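# Pull out the tray of the unbanded slide box

## Task

Push or pull the inner tray of the slide box that has no band so that it sticks out of its sleeve by several centimetres, and let it rest there on its own; the robot must not be what keeps it out at the end. If it ends up sticking out less than that, more exposure is better. The other slide box (the banded one) has to stay roughly where it started with its tray fully closed, or the task is failed.

## Robot and tools

ROBOT. Two arms, left_arm and right_arm, each with six revolute joints and a parallel two-finger gripper. The scene frame has its origin on the table top midway between the arms, +z up, +x out over the table; left_arm sits on the +y side (base near (+0.044, +0.284, 0) m), right_arm on the -y side (base near (-0.040, -0.296, 0) m), both turned slightly about z. The names left and right do not refer to image sides. The fingers point along the gripper's +z axis and close along its y axis. The reported hand point lies between the finger pads, about 1 cm short of the tips.

execute_actions. Argument "actions" is a list holding at most one item, or nothing. An empty list ({"actions": []}) changes nothing and just returns the state. A motion item is {"rows": [...], "steps": N}, with N from 1 to 15 control steps of 1/30 s (default 15); row k is used on step k and the final row repeats for remaining steps. A wait item is {"steps": N} with N up to 300 and no rows; it sends nothing and returns when N steps have gone by since the previous result, counting your reply time. Optional "pictures": true/false controls whether camera images come back. A refused call moves nothing.

ROW LAYOUT. Each row is one list of 14 numbers, each between -1 and 1, always covering both arms: left_arm waist, shoulder, elbow, wrist pitch, wrist yaw, wrist roll, gripper opening, then right_arm in that same order. The six joint numbers are offsets, not poses: they are measured from that arm's joint angles in the most recent result that lists them (before any such result in the scene, and for later calls within one reply, from where the arm is when the action begins), never from the previous row. Scale: 1.0 equals 1.202 rad waist, 1.258 shoulder, 1.238 elbow, 2.073 wrist pitch, 2.022 wrist yaw and wrist roll. Stated joint ranges (rad): waist -2.618..3.054, shoulder 0.000..3.142, elbow 0.000..3.142, wrist pitch -1.571..1.571, wrist yaw -1.571..1.571, wrist roll -2.094..2.094. Asking a joint more than 0.036 rad beyond its range gets the call refused; true limits may differ by up to 0.036 rad, and a request past the true end is clipped there with a "joint sent to its limit" note (possibly about an earlier action). The opening number is absolute, not an offset: +1 fully open, -1 closed.

MOVEMENT BEHAVIOUR. Targets are kept within a lead of each joint's measured angle per step (0.202 waist, 0.258 shoulder, 0.238 elbow, 0.573 wrist pitch, 0.522 wrist yaw and roll), and joint targets are scaled back whenever they would move the hand over 70 mm from where it is, so big moves need several actions. Between calls the arms keep heading for the last row's target until everything nearly stops or a step is HELD. Sending zeros does not mean stay still: it sends the arm back to the reference angles. Arms can sag under zero offsets; to hold a posture, in the first call of a reply send offsets back to the desired angles, zeros in later calls, and increase the aim if a joint keeps falling short.

RESULT LINES. The state line gives each gripper's end_effector_position (m) and end_effector_quat_wxyz in the scene frame; positions are less accurate at long reach. Joint positions and Joint velocities list each arm's six joints (rad, rad/s) followed by finger-pad gap (m, m/s; 0.094 m is fully open). grip_measured is the finger opening on the command scale, possibly off by about 1 mm per gripper. To grasp, command roughly 0.03 below grip_measured for a firm hold, less for a lighter one. "joint command not followed" means a clearance check altered or blocked joint targets on some steps; HELD marks steps where your row was partly or fully not sent. MOTOR HOT appears from 75 °C; at 90 °C the arm is halted for 10 s, at 100 °C it goes limp and drops; these show as OVER-TEMPERATURE FAULT. Avoid long loaded holds.

zoom_image: {"camera": one of cam_high, cam_low, cam_left_wrist, cam_right_wrist, "region": [x0, y0, x1, y1]} in pixels of that camera's latest image (672x504, origin top-left), at most 504x504. read_manual(section="licences") only returns licence text. finished_scene: {"scene": n} ends the current scene irreversibly and grades it; the result reports success and the next scene's task.

CAUTIONS. Do not knock anything off the table, do not let the arms collide or press on each other, and avoid drops, slams and forceful shoves. Disturbances may occasionally tug a held part or nudge objects. Keep the banded box in place with its tray closed, and release the plain box's tray before finishing so it stays out unaided. Smooth, economical motion is preferred.

Each tool is called after "Request:" as name(argument=value, ...) on one line, values as JSON.

## Session

Request:
execute_actions(actions=[])

Scene clock: 0.00 s of 4170.00 s.
left_arm: end_effector_position=(+0.5079, +0.3384, +0.1329) grip_measured=+1.000 end_effector_quat_wxyz=(+0.102, +0.451, +0.858, +0.225) | right_arm: end_effector_position=(+0.3247, -0.2069, +0.2463) grip_measured=+1.000 end_effector_quat_wxyz=(-0.245, +0.651, -0.644, +0.318)
Joint positions: left_arm=[ 0.172  1.948  1.667 -0.884 -0.299  1.031  0.094] | right_arm=[ 0.584  1.343  1.273 -0.751  0.388 -1.32   0.094]
Joint velocities: left_arm=[ 0.012 -0.002  0.002  0.007  0.081  0.081  0.   ] | right_arm=[-0.012 -0.012 -0.017 -0.022 -0.095  0.081  0.   ]

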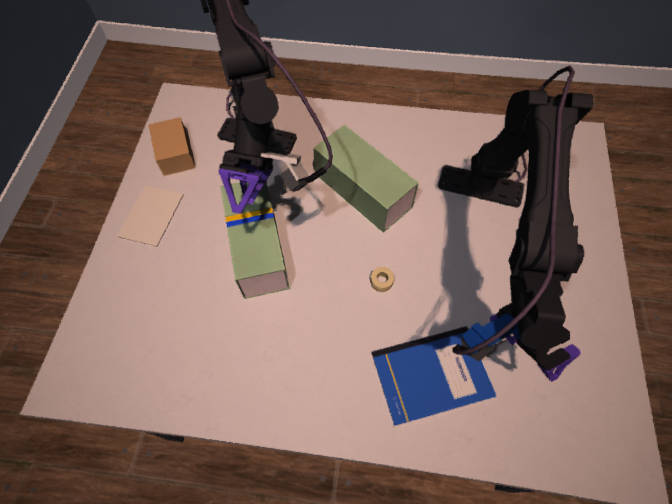

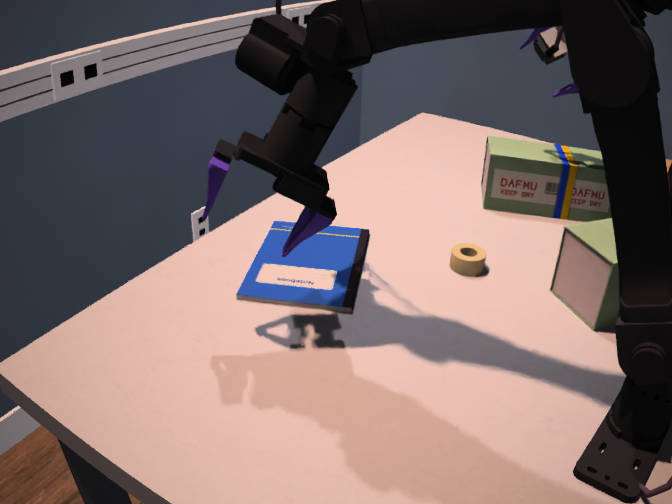

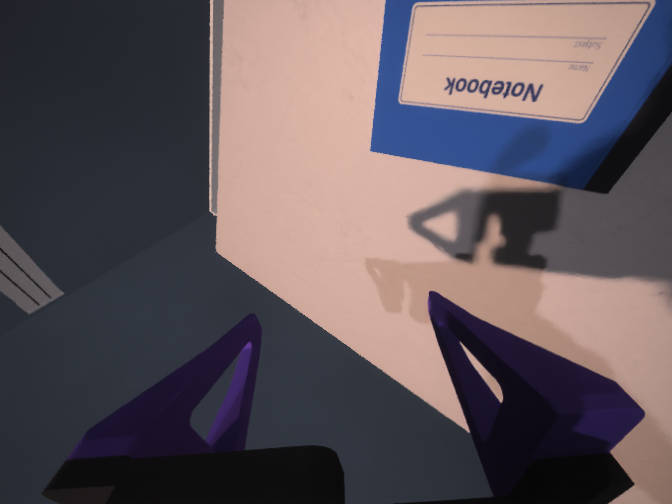

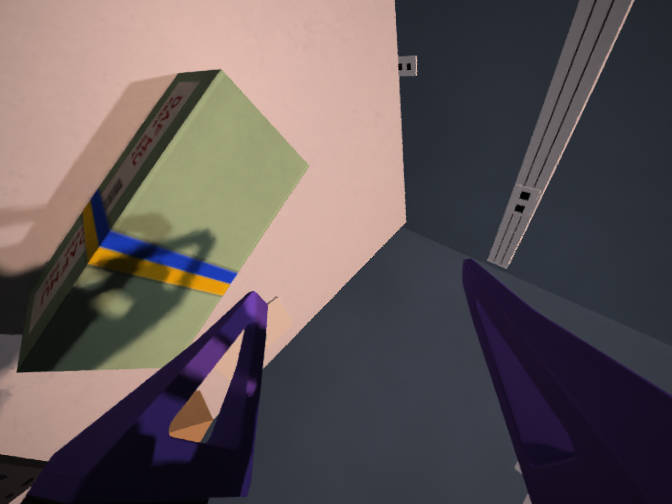

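Request:
zoom_image(camera="cam_high", region=[200, 90, 480, 310])

Request:
zoom_image(camera="cam_low", region=[440, 120, 672, 350])

Region (200, 90, 480, 310) of cam_high's 672x504 image, scaled by 1.800, with more detail than that image has; it fills the top 396 rows of this view, and the rest is white.

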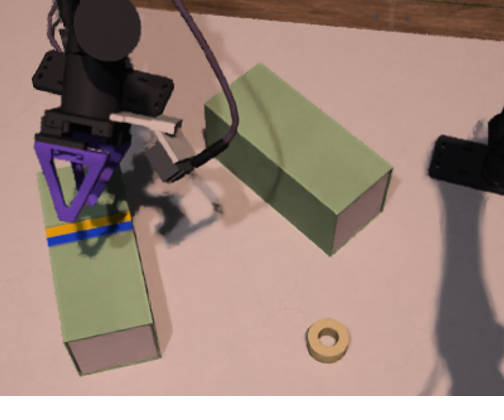

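Region (440, 120, 672, 350) of cam_low's 672x504 image, scaled by 2.172, with more detail than that image has; it fills the top 500 rows of this view, and the rest is white.

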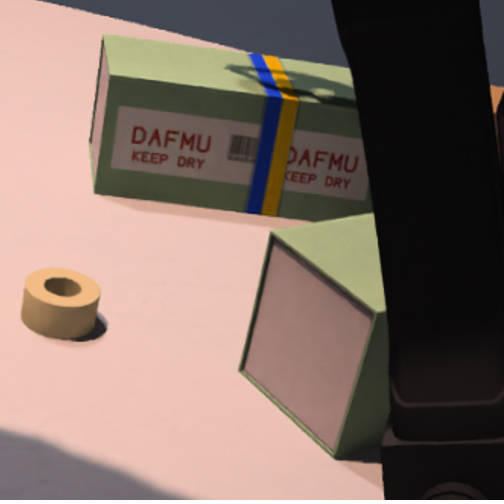

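Request:
zoom_image(camera="cam_high", region=[400, 60, 640, 420])

Request:
zoom_image(camera="cam_high", region=[200, 90, 340, 230])

Region (400, 60, 640, 420) of cam_high's 672x504 image, scaled by 1.400, with more detail than that image has.

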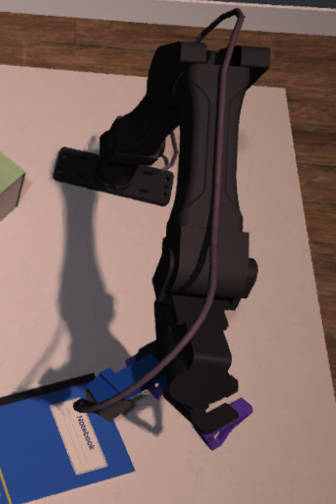

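Region (200, 90, 340, 230) of cam_high's 672x504 image, scaled by 3.600, with more detail than that image has.

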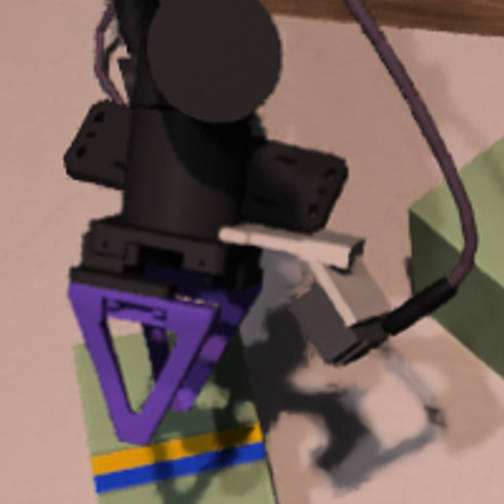

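Request:
zoom_image(camera="cam_high", region=[300, 115, 440, 245])

Region (300, 115, 440, 245) of cam_high's 672x504 image, scaled by 3.600, with more detail than that image has; it fills the top 468 rows of this view, and the rest is white.

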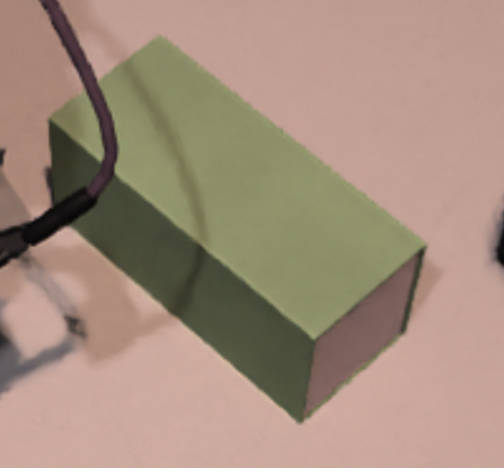

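Request:
execute_actions(actions=[{"rows":[[-0.02,-0.01,-0.04,-0.04,0.11,0.1,0.6,0.14,0.02,0.02,-0.07,-0.04,0.16,1],[-0.04,-0.015,-0.08,-0.08,0.22,0.2,0.2,0.27,0.045,0.04,-0.14,-0.08,0.32,1],[-0.065,-0.022,-0.13,-0.12,0.34,0.31,-0.2,0.41,0.07,0.06,-0.21,-0.115,0.49,1],[-0.087,-0.03,-0.18,-0.16,0.45,0.415,-0.6,0.55,0.09,0.08,-0.28,-0.155,0.65,1],[-0.109,-0.037,-0.242,-0.202,0.565,0.519,-1,0.684,0.115,0.098,-0.35,-0.192,0.814,1]],"steps":15}], pictures=false)

Request:
execute_actions(actions=[{"steps":30}], pictures=false)

Scene clock: 120.50 s of 4170.00 s.
left_arm: end_effector_position=(+0.3280, +0.1421, +0.0757) grip_measured=-0.985 end_effector_quat_wxyz=(+0.166, +0.787, +0.523, -0.283) | right_arm: end_effector_position=(+0.0540, -0.0453, +0.1622) grip_measured=+1.000 end_effector_quat_wxyz=(-0.037, +0.623, -0.781, -0.004)
Joint positions: left_arm=[ 0.04   1.935  1.365 -1.246  0.63   1.917  0.001] | right_arm=[ 1.398  1.495  1.367 -1.375  0.033 -0.119  0.094]
Joint velocities: left_arm=[ 0.002 -0.081 -0.007 -0.3    1.399  1.092 -0.   ] | right_arm=[ 0.867 -0.002  0.085 -0.579 -0.432  2.733  0.   ]
Steps of this call (steps 1 to 90: nothing new was sent; then 117.00 s passed at rest; steps 91 to 105: all 15 steps of this action). Readings (joint positions):
91: left_arm=[0.172 1.947 1.662 -0.886 -0.268 1.063] | right_arm=[0.606 1.345 1.276 -0.767 0.389 -1.267]
92: left_arm=[0.171 1.943 1.648 -0.895 -0.209 1.122] | right_arm=[0.652 1.351 1.284 -0.802 0.375 -1.186]
94: left_arm=[0.157 1.937 1.599 -0.934 -0.097 1.237] | right_arm=[0.762 1.379 1.311 -0.900 0.312 -1.043]
98: left_arm=[0.103 1.936 1.466 -1.044 0.104 1.447] | right_arm=[0.963 1.455 1.350 -1.125 0.180 -0.774]
105: the state above

Scene clock: 121.50 s of 4170.00 s.
left_arm: end_effector_position=(+0.3238, +0.1173, +0.1021) grip_measured=-0.985 end_effector_quat_wxyz=(+0.256, +0.787, +0.458, -0.324) | right_arm: end_effector_position=(+0.0382, -0.0625, +0.1625) grip_measured=+1.000 end_effector_quat_wxyz=(-0.005, -0.448, +0.894, -0.009)
Joint positions: left_arm=[ 0.04   1.924  1.365 -1.281  0.818  2.073  0.001] | right_arm=[ 1.415  1.495  1.371 -1.465  0.006  0.318  0.094]
Joint velocities: left_arm=[-0.027 -0.012 -0.017 -0.051  0.007 -0.022 -0.   ] | right_arm=[-0.002 -0.002 -0.012  0.037 -0.037 -0.051  0.   ]
Steps of this call (steps 1 to 30: the robot went on to your last target). Readings (joint positions):
1: left_arm=[0.040 1.933 1.365 -1.254 0.669 1.949] | right_arm=[1.416 1.495 1.369 -1.394 0.020 -0.033]
2: left_arm=[0.040 1.930 1.365 -1.260 0.700 1.973] | right_arm=[1.420 1.495 1.371 -1.409 0.013 0.038]
4: left_arm=[0.040 1.926 1.365 -1.269 0.745 2.010] | right_arm=[1.416 1.495 1.371 -1.431 0.011 0.140]
8: left_arm=[0.040 1.924 1.365 -1.277 0.789 2.047] | right_arm=[1.415 1.495 1.371 -1.453 0.008 0.246]
30: the state above

Request:
execute_actions(actions=[{"rows":[[0,-0.005,-0.07,0,0,0,-1,0,0,0.01,0,0,0,1],[0,-0.005,-0.07,0,0,0,-1,0,0,0.01,0,0,0,1],[0,-0.01,-0.15,0,0,0,-1,0,0,0.015,0,0,0,1],[0,-0.01,-0.15,0,0,0,-1,0,0,0.015,0,0,0,1],[0,-0.014,-0.22,-0.005,0.006,0,-1,0,0,0.015,0,0,0,1],[0,-0.014,-0.22,-0.005,0.006,0,-1,0,0,0.015,0,0,0,1],[0,-0.017,-0.3,-0.01,0.012,0,-1,0,0,0.015,0,0,0,1],[0,-0.017,-0.3,-0.01,0.012,0,-1,0,0,0.015,0,0,0,1],[0,-0.02,-0.365,-0.012,0.014,0.003,-1,0,0,0.015,0,0,0,1]],"steps":15}], pictures=false)

Request:
execute_actions(actions=[{"steps":15}])

Scene clock: 130.90 s of 4170.00 s.
left_arm: end_effector_position=(+0.1875, +0.1348, +0.0495) grip_measured=-0.985 end_effector_quat_wxyz=(+0.121, +0.698, +0.515, -0.483) | right_arm: end_effector_position=(+0.0382, -0.0625, +0.1625) grip_measured=+1.000 end_effector_quat_wxyz=(-0.005, -0.448, +0.894, -0.008)
Joint positions: left_arm=[ 0.04   1.92   0.909 -1.298  0.822  2.073  0.001] | right_arm=[ 1.415  1.495  1.371 -1.465  0.005  0.318  0.094]
Joint velocities: left_arm=[-0.032  0.002 -0.007  0.022  0.081 -0.007 -0.001] | right_arm=[ 0.007 -0.007 -0.012 -0.051 -0.051  0.022  0.   ]
Steps of this call (steps 1 to 15: the robot went on to your last target; steps 16 to 90: nothing new was sent; then 5.90 s passed at rest; steps 91 to 105: all 15 steps of this action). Readings (joint positions):
91: left_arm=[0.040 1.923 1.354 -1.274 0.819 2.073] | right_arm=[1.415 1.495 1.371 -1.465 0.005 0.318]
92: left_arm=[0.040 1.922 1.335 -1.272 0.818 2.073] | right_arm=[1.415 1.495 1.371 -1.465 0.005 0.318]
94: left_arm=[0.040 1.919 1.259 -1.262 0.818 2.073] | right_arm=[1.415 1.495 1.371 -1.465 0.005 0.318]
98: left_arm=[0.040 1.919 1.059 -1.268 0.819 2.073] | right_arm=[1.415 1.495 1.371 -1.465 0.005 0.318]
105: the state above

Scene clock: 131.40 s of 4170.00 s.
left_arm: end_effector_position=(+0.1878, +0.1343, +0.0498) grip_measured=-0.985 end_effector_quat_wxyz=(+0.122, +0.697, +0.515, -0.484) | right_arm: end_effector_position=(+0.0382, -0.0625, +0.1625) grip_measured=+1.000 end_effector_quat_wxyz=(-0.005, -0.448, +0.894, -0.008)
Joint positions: left_arm=[ 0.04   1.92   0.909 -1.298  0.825  2.073  0.001] | right_arm=[ 1.415  1.495  1.371 -1.465  0.005  0.318  0.094]
Joint velocities: left_arm=[-0.017  0.027 -0.007 -0.007 -0.037  0.037 -0.   ] | right_arm=[-0.007 -0.007 -0.002 -0.007 -0.066  0.022  0.   ]
Steps of this call (steps 1 to 15: the robot went on to your last target). Readings (joint positions):
1: left_arm=[0.040 1.920 0.909 -1.298 0.822 2.073] | right_arm=[1.415 1.495 1.371 -1.465 0.005 0.318]
2: left_arm=[0.040 1.920 0.909 -1.298 0.823 2.073] | right_arm=[1.415 1.495 1.371 -1.465 0.005 0.318]
4: left_arm=[0.040 1.920 0.909 -1.298 0.824 2.073] | right_arm=[1.415 1.495 1.371 -1.465 0.005 0.318]
8: left_arm=[0.040 1.920 0.909 -1.298 0.825 2.073] | right_arm=[1.415 1.495 1.371 -1.465 0.005 0.318]
15: the state above
All arms were judged still, so your last target was given up. Only a new action makes them travel on or press farther. Fingers that are still opening or closing keep moving.

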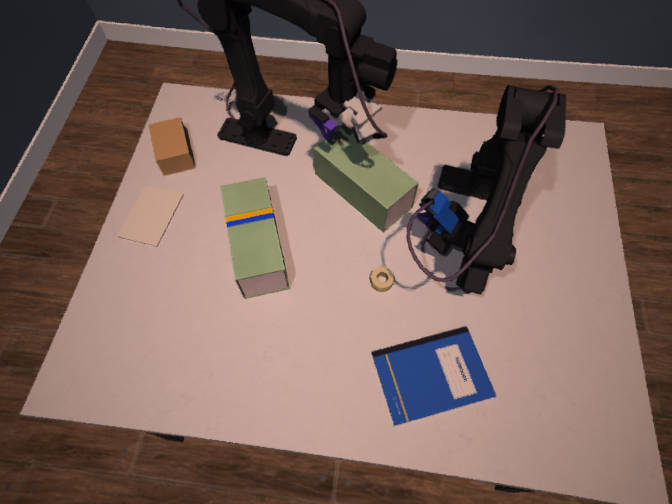

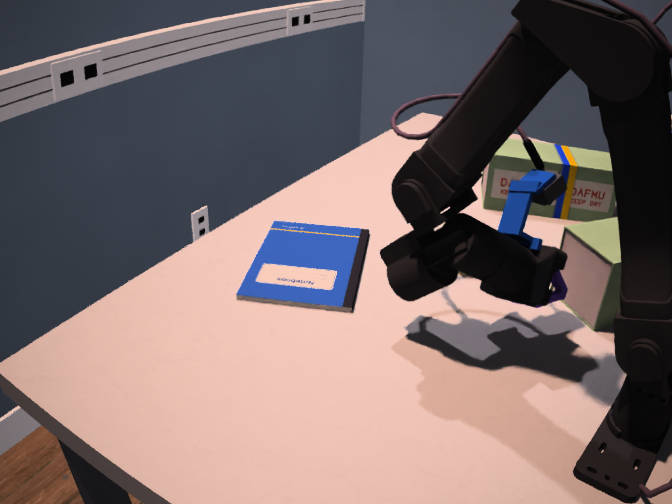

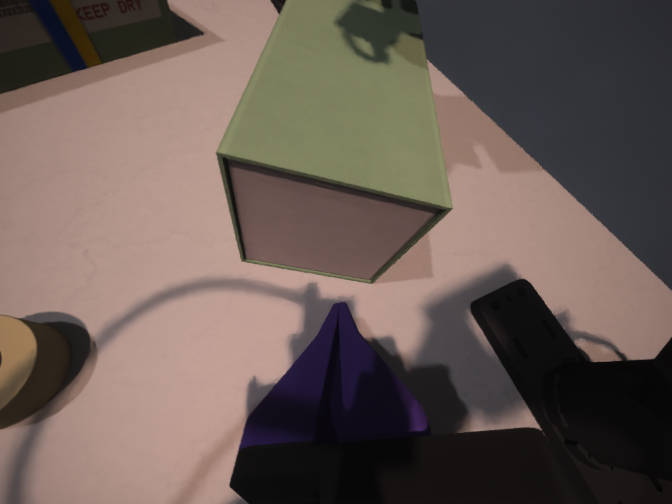

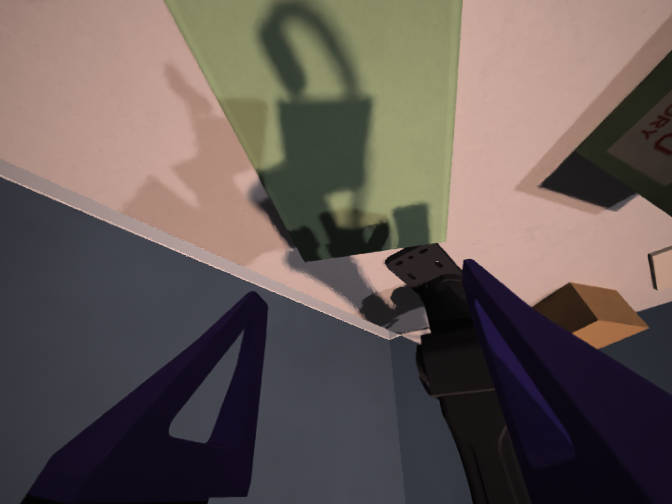

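Request:
execute_actions(actions=[{"rows":[[0,0,0,0,0,0,-1,-0.01,-0.005,-0.04,0.02,0,0,1],[0,0,0,0,0,0,-1,-0.02,-0.01,-0.08,0.04,0,-0.005,1],[0,0,0,0,0,0,-1,-0.028,-0.015,-0.12,0.062,0,-0.01,1],[0,0,0,0,0,0,-1,-0.035,-0.02,-0.156,0.0825,0,-0.013,1]],"steps":12}])

Scene clock: 161.23 s of 4170.00 s.
left_arm: end_effector_position=(+0.1874, +0.1351, +0.0492) grip_measured=-0.985 end_effector_quat_wxyz=(+0.120, +0.699, +0.514, -0.483) | right_arm: end_effector_position=(+0.0419, -0.0765, +0.1177) grip_measured=+1.000 end_effector_quat_wxyz=(-0.019, -0.440, +0.898, -0.022)
Joint positions: left_arm=[ 0.04   1.92   0.909 -1.298  0.819  2.073  0.001] | right_arm=[ 1.381  1.483  1.179 -1.326  0.005  0.302  0.094]
Joint velocities: left_arm=[ 0.017  0.027  0.007  0.007 -0.007 -0.022 -0.   ] | right_arm=[-0.012 -0.012  0.007  0.125  0.007  0.022  0.   ]
Steps of this call (steps 1 to 90: nothing new was sent; then 26.43 s passed at rest; steps 91 to 102: all 12 steps of this action). Readings (joint positions):
91: left_arm=[0.040 1.920 0.909 -1.298 0.824 2.073] | right_arm=[1.415 1.495 1.365 -1.459 0.005 0.318]
92: left_arm=[0.040 1.920 0.909 -1.298 0.823 2.073] | right_arm=[1.413 1.492 1.347 -1.442 0.005 0.318]
94: left_arm=[0.040 1.920 0.909 -1.298 0.821 2.073] | right_arm=[1.400 1.483 1.274 -1.392 0.005 0.312]
98: left_arm=[0.040 1.920 0.909 -1.298 0.820 2.073] | right_arm=[1.381 1.483 1.180 -1.353 0.005 0.305]
102: the state above

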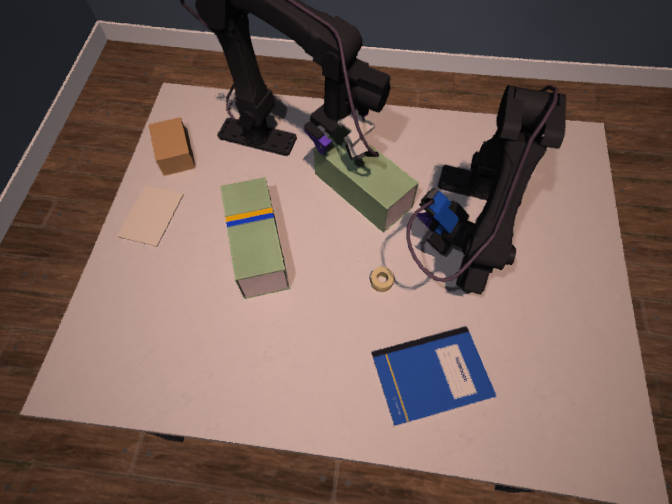

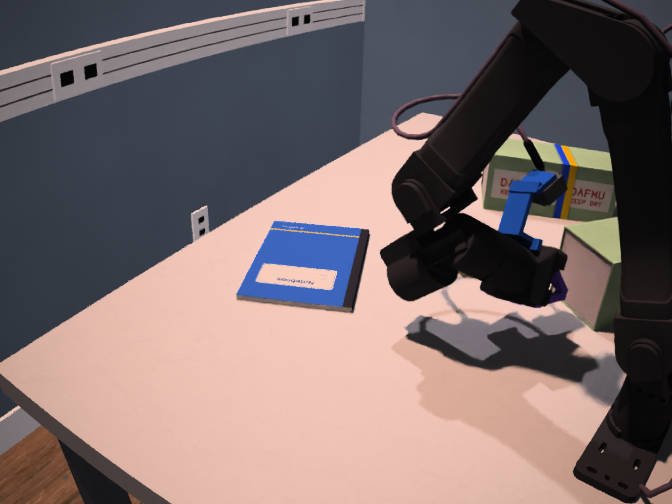

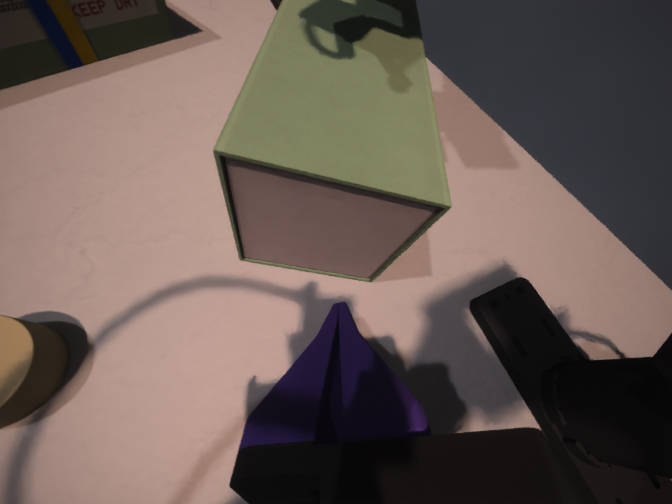

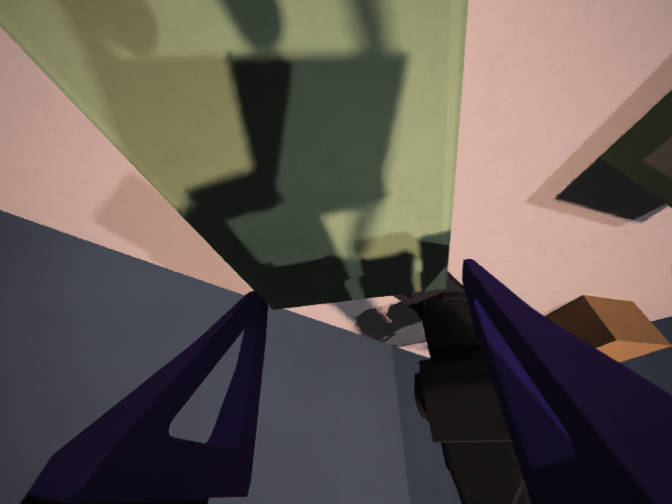

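Request:
execute_actions(actions=[{"rows":[[-0.02,0.004,-0.01,0.02,0.01,0,-1,0,0,-0.015,0.02,0,0,0.7],[-0.035,0.008,-0.02,0.04,0.02,0,-1,0,0,-0.03,0.035,0,0,0.4],[-0.05,0.012,-0.03,0.06,0.03,0,-1,0,0,-0.045,0.05,0,0,0.1],[-0.065,0.016,-0.04,0.075,0.04,0,-1,0,0,-0.06,0.06,0,0,0.1],[-0.071,0.016,-0.044,0.086,0.046,0,-1,0,0,-0.06,0.06,0,0,0.1],[-0.071,0.016,-0.044,0.086,0.046,0,-1,0,0,-0.06,0.06,0,0,0.1],[-0.071,0.016,-0.044,0.086,0.046,0,-1,0,0,-0.06,0.06,0,0,0.1],[-0.071,0.016,-0.044,0.086,0.046,0,-1,0,0,-0.06,0.06,0,0,0.1],[-0.071,0.016,-0.044,0.086,0.046,0,-1,0,0,-0.07,0.065,0,0,0.1],[-0.071,0.016,-0.044,0.086,0.046,0,-1,0,0,-0.08,0.07,0,0,0.1]],"steps":15}])

Scene clock: 219.77 s of 4170.00 s.
left_arm: end_effector_position=(+0.1868, +0.1137, +0.0319) grip_measured=-0.985 end_effector_quat_wxyz=(+0.158, +0.725, +0.479, -0.470) | right_arm: end_effector_position=(+0.0446, -0.0686, +0.1070) grip_measured=+0.102 end_effector_quat_wxyz=(-0.002, -0.441, +0.898, -0.004)
Joint positions: left_arm=[-0.04   1.936  0.866 -1.136  0.886  2.073  0.001] | right_arm=[ 1.38   1.47   1.127 -1.236  0.003  0.3    0.052]
Joint velocities: left_arm=[-0.002 -0.017 -0.002  0.051  0.022  0.037 -0.001] | right_arm=[ 0.012 -0.002 -0.017  0.037 -0.007 -0.037 -0.001]
Steps of this call (steps 1 to 30: the robot went on to your last target; steps 31 to 90: nothing new was sent; then 55.03 s passed at rest; steps 91 to 105: all 15 steps of this action). Readings (joint positions):
91: left_arm=[0.038 1.920 0.909 -1.295 0.819 2.073] | right_arm=[1.381 1.483 1.179 -1.304 0.005 0.299]
92: left_arm=[0.033 1.920 0.907 -1.283 0.822 2.073] | right_arm=[1.381 1.483 1.176 -1.298 0.005 0.299]
94: left_arm=[0.009 1.921 0.895 -1.241 0.838 2.073] | right_arm=[1.381 1.483 1.153 -1.268 0.005 0.299]
98: left_arm=[-0.038 1.935 0.868 -1.174 0.869 2.073] | right_arm=[1.380 1.480 1.138 -1.246 0.003 0.300]
105: the state above

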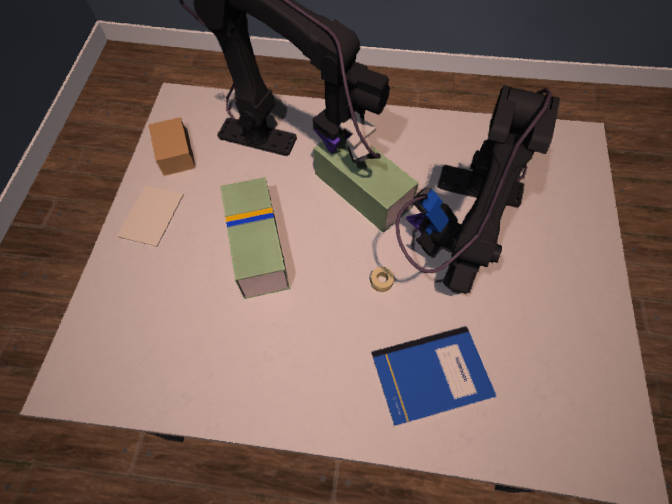

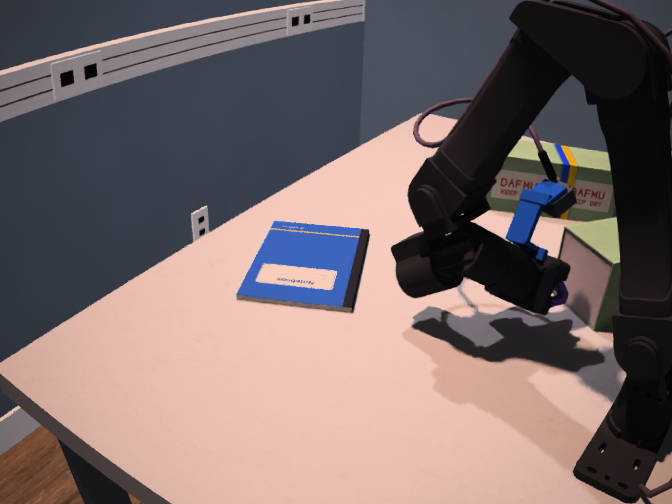

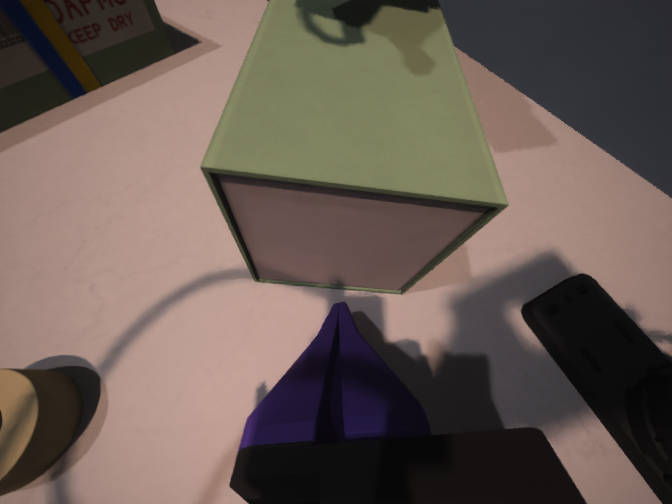

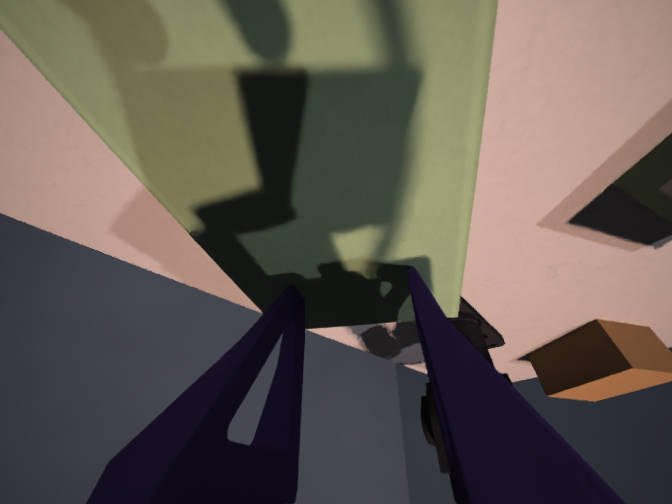

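Request:
execute_actions(actions=[{"rows":[[-0.009,-0.006,-0.006,0.006,0.003,0,-1,0,0,-0.04,0.02,0,0,0.1],[-0.018,-0.012,-0.011,0.013,0.006,0,-1,0,0,-0.04,0.02,0,0,0.1],[-0.027,-0.017,-0.017,0.019,0.008,0,-1,0,0,-0.04,0.02,0,0,0.1],[-0.035,-0.023,-0.023,0.025,0.011,0,-1,0,0,-0.04,0.02,0,0,0.1],[-0.044,-0.029,-0.028,0.031,0.014,0,-1,0,0,-0.04,0.02,0,0,0.1],[-0.053,-0.035,-0.034,0.038,0.017,0,-1,0,0,-0.04,0.02,0,0,0.1],[-0.062,-0.041,-0.04,0.044,0.02,0,-1,0,0,-0.04,0.02,0,0,0.1],[-0.071,-0.046,-0.045,0.05,0.022,0,-1,0,0,-0.04,0.02,0,0,0.1],[-0.08,-0.052,-0.051,0.057,0.025,0,-1,0,0,-0.04,0.02,0,0,0.1],[-0.089,-0.058,-0.057,0.063,0.028,0,-1,0,0,-0.04,0.02,0,0,0.1],[-0.098,-0.064,-0.062,0.069,0.031,0,-1,0,0,-0.04,0.02,0,0,0.1],[-0.106,-0.07,-0.068,0.076,0.034,0,-1,0,0,-0.04,0.02,0,0,0.1],[-0.115,-0.075,-0.074,0.082,0.036,0,-1,0,0,-0.04,0.02,0,0,0.1],[-0.124,-0.081,-0.079,0.088,0.039,0,-1,0,0,-0.04,0.02,0,0,0.1],[-0.133,-0.087,-0.085,0.0945,0.042,0,-1,0,0,-0.04,0.02,0,0,0.1]],"steps":15}], pictures=false)

Request:
execute_actions(actions=[{"steps":15}])

Scene clock: 236.30 s of 4170.00 s.
left_arm: end_effector_position=(+0.1694, +0.0935, +0.0287) grip_measured=-0.985 end_effector_quat_wxyz=(+0.186, +0.773, +0.415, -0.443) | right_arm: end_effector_position=(+0.0444, -0.0687, +0.1071) grip_measured=+0.101 end_effector_quat_wxyz=(+0.001, -0.441, +0.898, -0.001)
Joint positions: left_arm=[-0.158  1.858  0.792 -0.998  0.913  2.073  0.001] | right_arm=[ 1.38   1.463  1.121 -1.23   0.003  0.3    0.052]
Joint velocities: left_arm=[-0.247 -0.237 -0.168  0.33   0.11  -0.007  0.   ] | right_arm=[ 0.002 -0.007 -0.022 -0.037 -0.022 -0.007 -0.001]
Steps of this call (steps 1 to 15: the robot went on to your last target; steps 16 to 90: nothing new was sent; then 13.03 s passed at rest; steps 91 to 105: all 15 steps of this action). Readings (joint positions):
91: left_arm=[-0.040 1.936 0.866 -1.127 0.889 2.073] | right_arm=[1.380 1.469 1.126 -1.236 0.003 0.300]
92: left_arm=[-0.041 1.936 0.866 -1.126 0.888 2.073] | right_arm=[1.380 1.467 1.124 -1.233 0.003 0.300]
94: left_arm=[-0.050 1.936 0.864 -1.116 0.889 2.073] | right_arm=[1.380 1.464 1.122 -1.231 0.003 0.300]
98: left_arm=[-0.094 1.915 0.836 -1.079 0.895 2.073] | right_arm=[1.380 1.463 1.121 -1.230 0.003 0.300]
105: the state above

Scene clock: 236.80 s of 4170.00 s.
left_arm: end_effector_position=(+0.1690, +0.0890, +0.0268) grip_measured=-0.985 end_effector_quat_wxyz=(+0.199, +0.782, +0.400, -0.433) | right_arm: end_effector_position=(+0.0443, -0.0686, +0.1071) grip_measured=+0.101 end_effector_quat_wxyz=(+0.000, -0.441, +0.898, -0.001)
Joint positions: left_arm=[-0.177  1.844  0.776 -0.952  0.921  2.073  0.001] | right_arm=[ 1.38   1.463  1.121 -1.23   0.002  0.3    0.052]
Joint velocities: left_arm=[ 0.007 -0.002  0.007 -0.037 -0.007 -0.081 -0.001] | right_arm=[ 0.002 -0.002 -0.017 -0.037 -0.081 -0.051 -0.   ]
Steps of this call (steps 1 to 15: the robot went on to your last target). Readings (joint positions):
1: left_arm=[-0.166 1.851 0.787 -0.988 0.915 2.073] | right_arm=[1.380 1.463 1.121 -1.230 0.002 0.300]
2: left_arm=[-0.173 1.846 0.784 -0.981 0.916 2.073] | right_arm=[1.380 1.463 1.121 -1.230 0.002 0.300]
4: left_arm=[-0.177 1.844 0.781 -0.970 0.918 2.073] | right_arm=[1.380 1.463 1.121 -1.230 0.002 0.300]
8: left_arm=[-0.177 1.844 0.778 -0.958 0.920 2.073] | right_arm=[1.380 1.463 1.121 -1.230 0.002 0.300]
15: the state above

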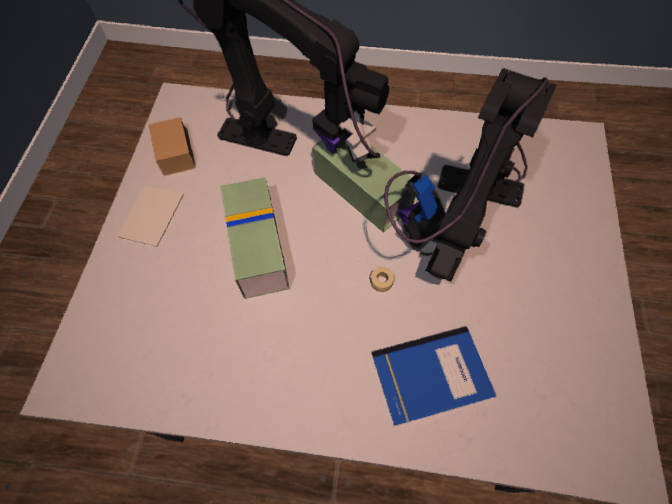

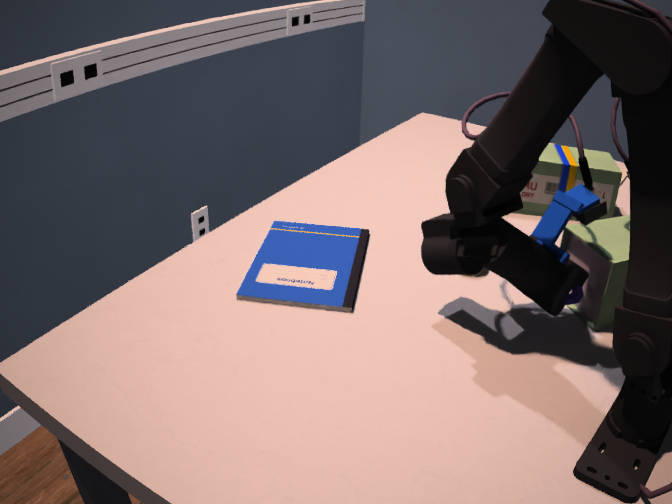

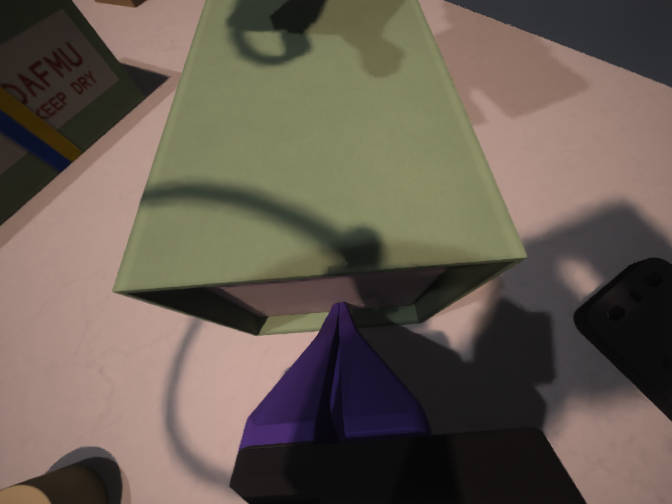

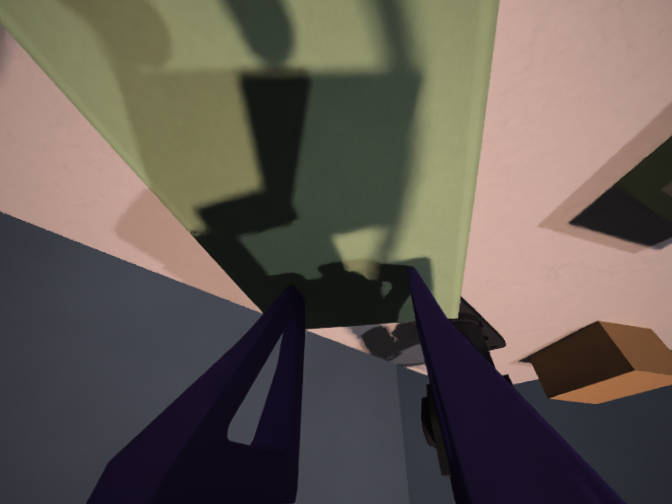

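Request:
execute_actions(actions=[{"rows":[[-0.02,-0.004,-0.005,0.01,0.02,-0.007,-1,0,0,-0.04,0,0,0,0.1],[-0.03,-0.009,-0.01,0.016,0.024,-0.013,-1,0,0,-0.04,0,0,0,0.1],[-0.039,-0.013,-0.015,0.022,0.027,-0.02,-1,0,0,-0.04,0,0,0,0.1],[-0.048,-0.017,-0.019,0.028,0.03,-0.026,-1,0,0,-0.04,0,0,0,0.1],[-0.057,-0.021,-0.024,0.035,0.034,-0.033,-1,0,0,-0.04,0,0,0,0.1],[-0.066,-0.026,-0.029,0.041,0.037,-0.04,-1,0,0,-0.04,0,0,0,0.1],[-0.075,-0.03,-0.034,0.047,0.04,-0.046,-1,0,0,-0.04,0,0,0,0.1],[-0.083,-0.034,-0.039,0.054,0.044,-0.053,-1,0,0,-0.04,0,0,0,0.1],[-0.092,-0.038,-0.044,0.06,0.047,-0.059,-1,0,0,-0.04,0,0,0,0.1],[-0.101,-0.043,-0.049,0.067,0.05,-0.066,-1,0,0,-0.04,0,0,0,0.1],[-0.11,-0.047,-0.054,0.073,0.054,-0.073,-1,0,0,-0.04,0,0,0,0.1],[-0.119,-0.051,-0.058,0.08,0.057,-0.079,-1,0,0,-0.04,0,0,0,0.1],[-0.128,-0.055,-0.063,0.086,0.06,-0.086,-1,0,0,-0.04,0,0,0,0.1],[-0.136,-0.06,-0.068,0.093,0.064,-0.092,-1,0,0,-0.04,0,0,0,0.1],[-0.145,-0.064,-0.073,0.099,0.067,-0.099,-1,0,0,-0.04,0,0,0,0.1]],"steps":15}], pictures=false)

Request:
execute_actions(actions=[{"steps":15}])

Scene clock: 248.30 s of 4170.00 s.
left_arm: end_effector_position=(+0.1493, +0.0642, +0.0255) grip_measured=-0.985 end_effector_quat_wxyz=(+0.207, +0.792, +0.376, -0.434) | right_arm: end_effector_position=(+0.0438, -0.0693, +0.1071) grip_measured=+0.101 end_effector_quat_wxyz=(-0.001, -0.441, +0.898, -0.002)
Joint positions: left_arm=[-0.311  1.794  0.714 -0.794  0.972  1.935  0.001] | right_arm=[ 1.38   1.463  1.121 -1.233  0.     0.3    0.052]
Joint velocities: left_arm=[-0.305 -0.149 -0.178  0.432  0.066 -0.344 -0.   ] | right_arm=[-0.002  0.002 -0.012  0.007  0.007  0.037 -0.001]
Steps of this call (steps 1 to 15: the robot went on to your last target; steps 16 to 90: nothing new was sent; then 8.00 s passed at rest; steps 91 to 105: all 15 steps of this action). Readings (joint positions):
91: left_arm=[-0.178 1.844 0.776 -0.950 0.922 2.073] | right_arm=[1.380 1.463 1.121 -1.231 0.002 0.300]
92: left_arm=[-0.180 1.844 0.776 -0.946 0.922 2.070] | right_arm=[1.380 1.463 1.121 -1.231 0.001 0.300]
94: left_arm=[-0.192 1.844 0.776 -0.934 0.922 2.058] | right_arm=[1.380 1.463 1.121 -1.233 0.000 0.300]
98: left_arm=[-0.235 1.830 0.759 -0.888 0.937 2.020] | right_arm=[1.380 1.463 1.121 -1.233 0.000 0.300]
105: the state above

Scene clock: 248.80 s of 4170.00 s.
left_arm: end_effector_position=(+0.1474, +0.0589, +0.0256) grip_measured=-0.985 end_effector_quat_wxyz=(+0.210, +0.788, +0.380, -0.437) | right_arm: end_effector_position=(+0.0438, -0.0693, +0.1071) grip_measured=+0.101 end_effector_quat_wxyz=(-0.002, -0.441, +0.898, -0.002)
Joint positions: left_arm=[-0.331  1.786  0.7   -0.751  0.989  1.884  0.001] | right_arm=[ 1.38   1.463  1.121 -1.233  0.     0.3    0.052]
Joint velocities: left_arm=[-0.032 -0.012 -0.007 -0.007 -0.125  0.007  0.001] | right_arm=[-0.002  0.007  0.007 -0.022  0.037 -0.037 -0.001]
Steps of this call (steps 1 to 15: the robot went on to your last target). Readings (joint positions):
1: left_arm=[-0.320 1.790 0.709 -0.781 0.976 1.924] | right_arm=[1.380 1.463 1.121 -1.233 0.000 0.300]
2: left_arm=[-0.327 1.787 0.706 -0.773 0.978 1.916] | right_arm=[1.380 1.463 1.121 -1.233 0.000 0.300]
4: left_arm=[-0.331 1.786 0.703 -0.763 0.983 1.904] | right_arm=[1.380 1.463 1.121 -1.233 0.000 0.300]
8: left_arm=[-0.331 1.786 0.701 -0.755 0.987 1.891] | right_arm=[1.380 1.463 1.121 -1.233 0.000 0.300]
15: the state above

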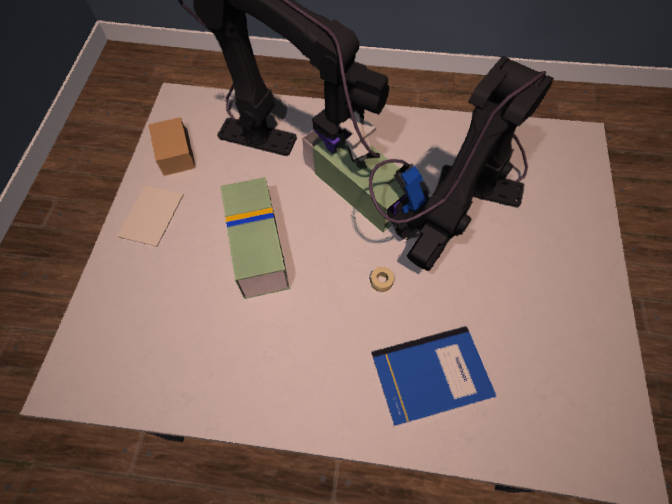

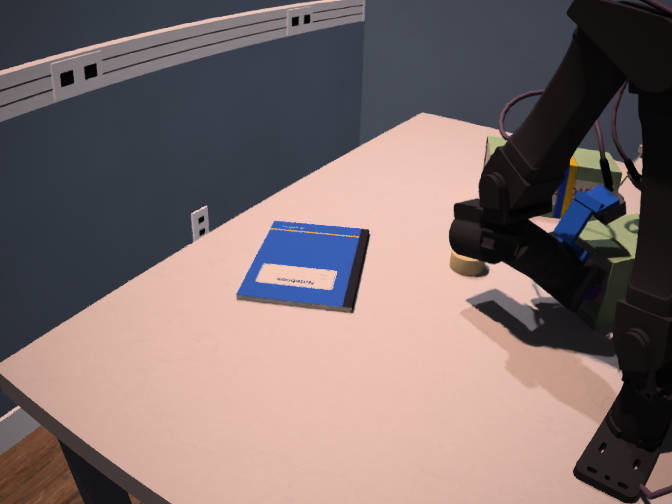

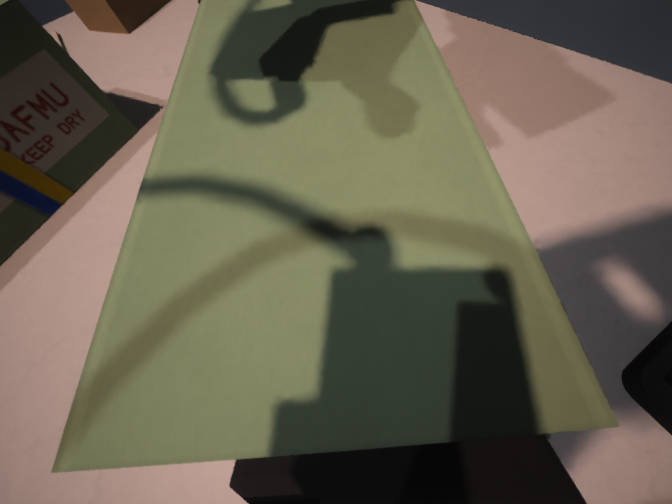

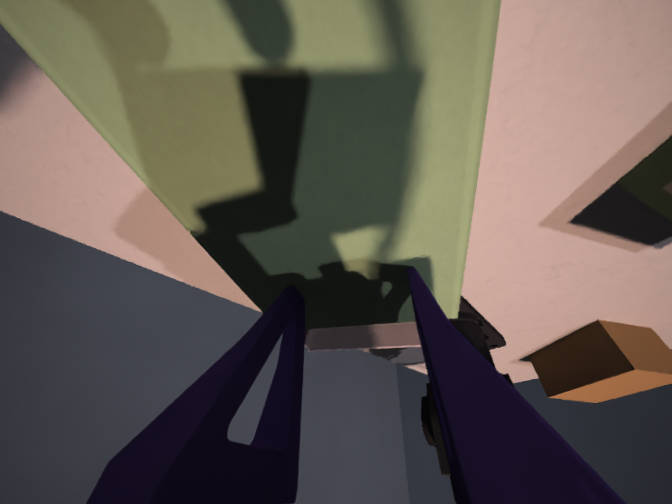

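Request:
execute_actions(actions=[{"rows":[[-0.012,-0.004,-0.004,0.008,0.012,-0.007,-1,0,0,-0.04,0,0,0,0.1],[-0.018,-0.007,-0.007,0.013,0.013,-0.013,-1,0,0,-0.04,0,0,0,0.1],[-0.024,-0.01,-0.01,0.018,0.014,-0.02,-1,0,0,-0.04,0,0,0,0.1],[-0.03,-0.012,-0.013,0.023,0.015,-0.026,-1,0,0,-0.04,0,0,0,0.1],[-0.036,-0.015,-0.016,0.028,0.016,-0.033,-1,0,0,-0.04,0,0,0,0.1],[-0.042,-0.018,-0.019,0.033,0.017,-0.04,-1,0,0,-0.04,0,0,0,0.1],[-0.048,-0.02,-0.022,0.038,0.018,-0.046,-1,0,0,-0.04,0,0,0,0.1],[-0.054,-0.023,-0.025,0.043,0.019,-0.053,-1,0,0,-0.04,0,0,0,0.1],[-0.06,-0.026,-0.028,0.048,0.02,-0.059,-1,0,0,-0.04,0,0,0,0.1],[-0.066,-0.029,-0.031,0.054,0.021,-0.066,-1,0,0,-0.04,0,0,0,0.1],[-0.072,-0.032,-0.034,0.06,0.022,-0.073,-1,0,0,-0.04,0,0,0,0.1],[-0.078,-0.035,-0.037,0.066,0.023,-0.08,-1,0,0,-0.04,0,0,0,0.1],[-0.084,-0.038,-0.04,0.073,0.023,-0.087,-1,0,0,-0.04,0,0,0,0.1]],"steps":15}], pictures=false)

Request:
execute_actions(actions=[{"steps":15}])

Scene clock: 267.67 s of 4170.00 s.
left_arm: end_effector_position=(+0.1399, +0.0463, +0.0228) grip_measured=-0.985 end_effector_quat_wxyz=(+0.206, +0.791, +0.383, -0.431) | right_arm: end_effector_position=(+0.0429, -0.0705, +0.1070) grip_measured=+0.101 end_effector_quat_wxyz=(-0.004, -0.440, +0.898, -0.002)
Joint positions: left_arm=[-0.403  1.758  0.671 -0.638  0.988  1.749  0.001] | right_arm=[ 1.38   1.462  1.12  -1.238 -0.002  0.3    0.052]
Joint velocities: left_arm=[-0.042 -0.051 -0.042  0.139  0.051 -0.212 -0.   ] | right_arm=[-0.002 -0.046 -0.046 -0.007  0.022 -0.037 -0.001]
Steps of this call (steps 1 to 15: the robot went on to your last target; steps 16 to 90: nothing new was sent; then 15.37 s passed at rest; steps 91 to 105: all 15 steps of this action). Readings (joint positions):
91: left_arm=[-0.331 1.786 0.700 -0.749 0.988 1.882] | right_arm=[1.380 1.463 1.121 -1.233 0.000 0.300]
92: left_arm=[-0.331 1.786 0.700 -0.748 0.988 1.880] | right_arm=[1.380 1.463 1.121 -1.233 0.000 0.300]
94: left_arm=[-0.335 1.786 0.700 -0.740 0.986 1.868] | right_arm=[1.380 1.463 1.121 -1.234 -0.000 0.300]
98: left_arm=[-0.358 1.783 0.695 -0.709 0.983 1.831] | right_arm=[1.380 1.463 1.121 -1.234 -0.000 0.300]
105: the state above

Scene clock: 268.17 s of 4170.00 s.
left_arm: end_effector_position=(+0.1400, +0.0450, +0.0218) grip_measured=-0.985 end_effector_quat_wxyz=(+0.204, +0.788, +0.390, -0.431) | right_arm: end_effector_position=(+0.0426, -0.0714, +0.1070) grip_measured=+0.101 end_effector_quat_wxyz=(-0.004, -0.440, +0.898, -0.002)
Joint positions: left_arm=[-0.408  1.757  0.666 -0.619  0.988  1.719  0.001] | right_arm=[ 1.38   1.458  1.116 -1.238 -0.002  0.3    0.052]
Joint velocities: left_arm=[-0.002  0.007  0.007 -0.037 -0.051  0.066 -0.001] | right_arm=[-0.007  0.002 -0.007 -0.022  0.051 -0.095  0.   ]
Steps of this call (steps 1 to 15: the robot went on to your last target). Readings (joint positions):
1: left_arm=[-0.404 1.757 0.669 -0.634 0.988 1.743] | right_arm=[1.380 1.460 1.118 -1.238 -0.002 0.300]
2: left_arm=[-0.406 1.757 0.668 -0.630 0.988 1.738] | right_arm=[1.380 1.459 1.117 -1.238 -0.002 0.300]
4: left_arm=[-0.407 1.757 0.667 -0.624 0.988 1.730] | right_arm=[1.380 1.458 1.116 -1.238 -0.002 0.300]
8: left_arm=[-0.408 1.757 0.666 -0.621 0.988 1.723] | right_arm=[1.380 1.458 1.116 -1.238 -0.002 0.300]
15: the state above

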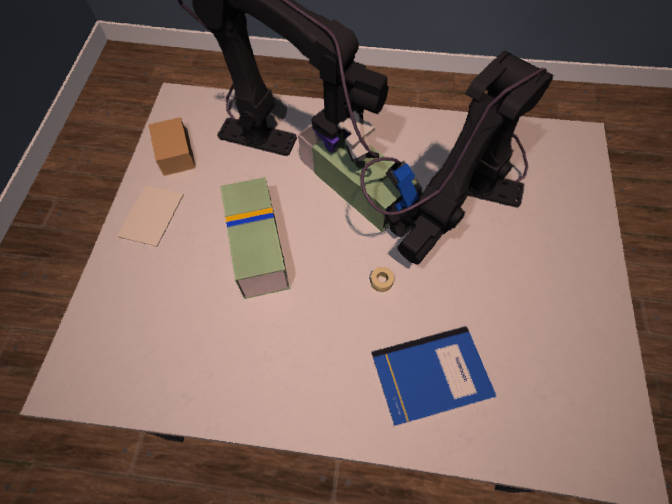

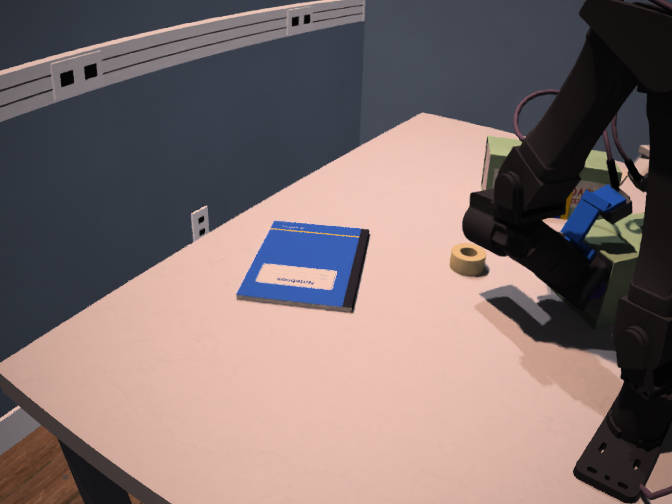

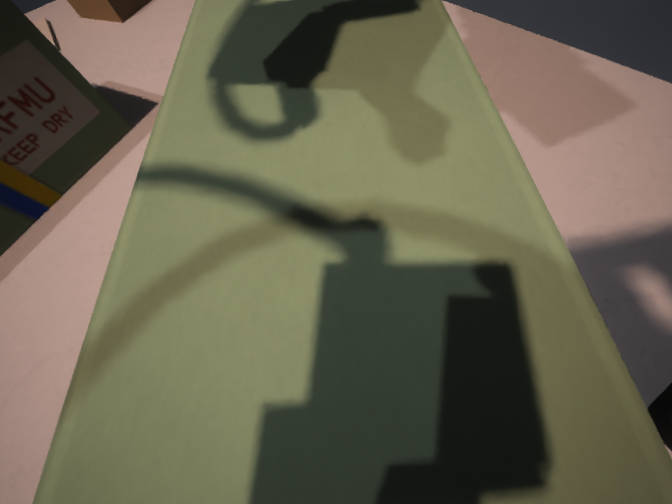

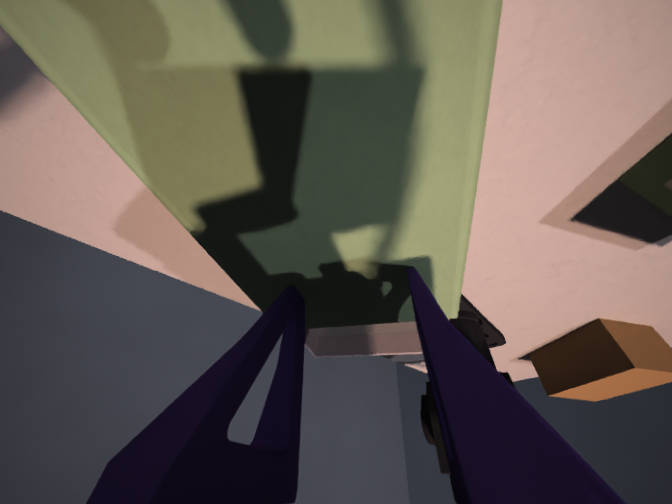

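Request:
zoom_image(camera="cam_high", region=[280, 100, 420, 240])

Request:
zoom_image(camera="cam_right_wrist", region=[260, 260, 520, 420])

Region (280, 100, 420, 240) of cam_high's 672x504 image, scaled by 3.600, with more detail than that image has.

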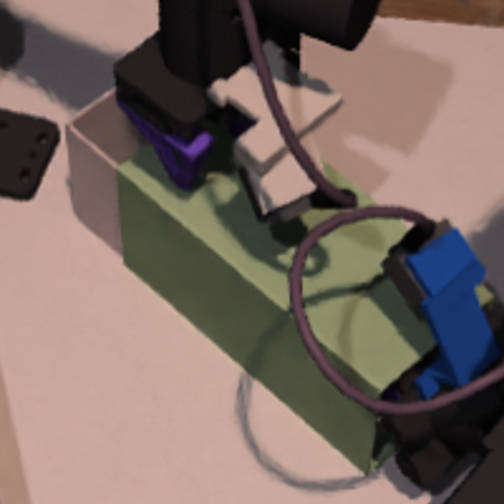

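Region (260, 260, 520, 420) of cam_right_wrist's 672x504 image, scaled by 1.938, with more detail than that image has; it fills the top 310 rows of this view, and the rest is white.

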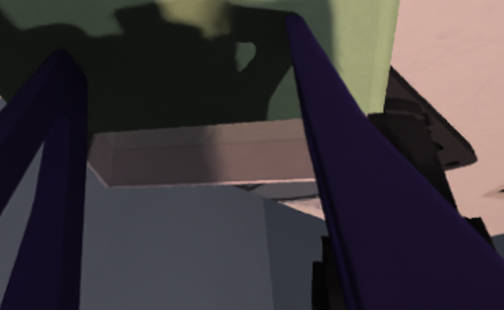

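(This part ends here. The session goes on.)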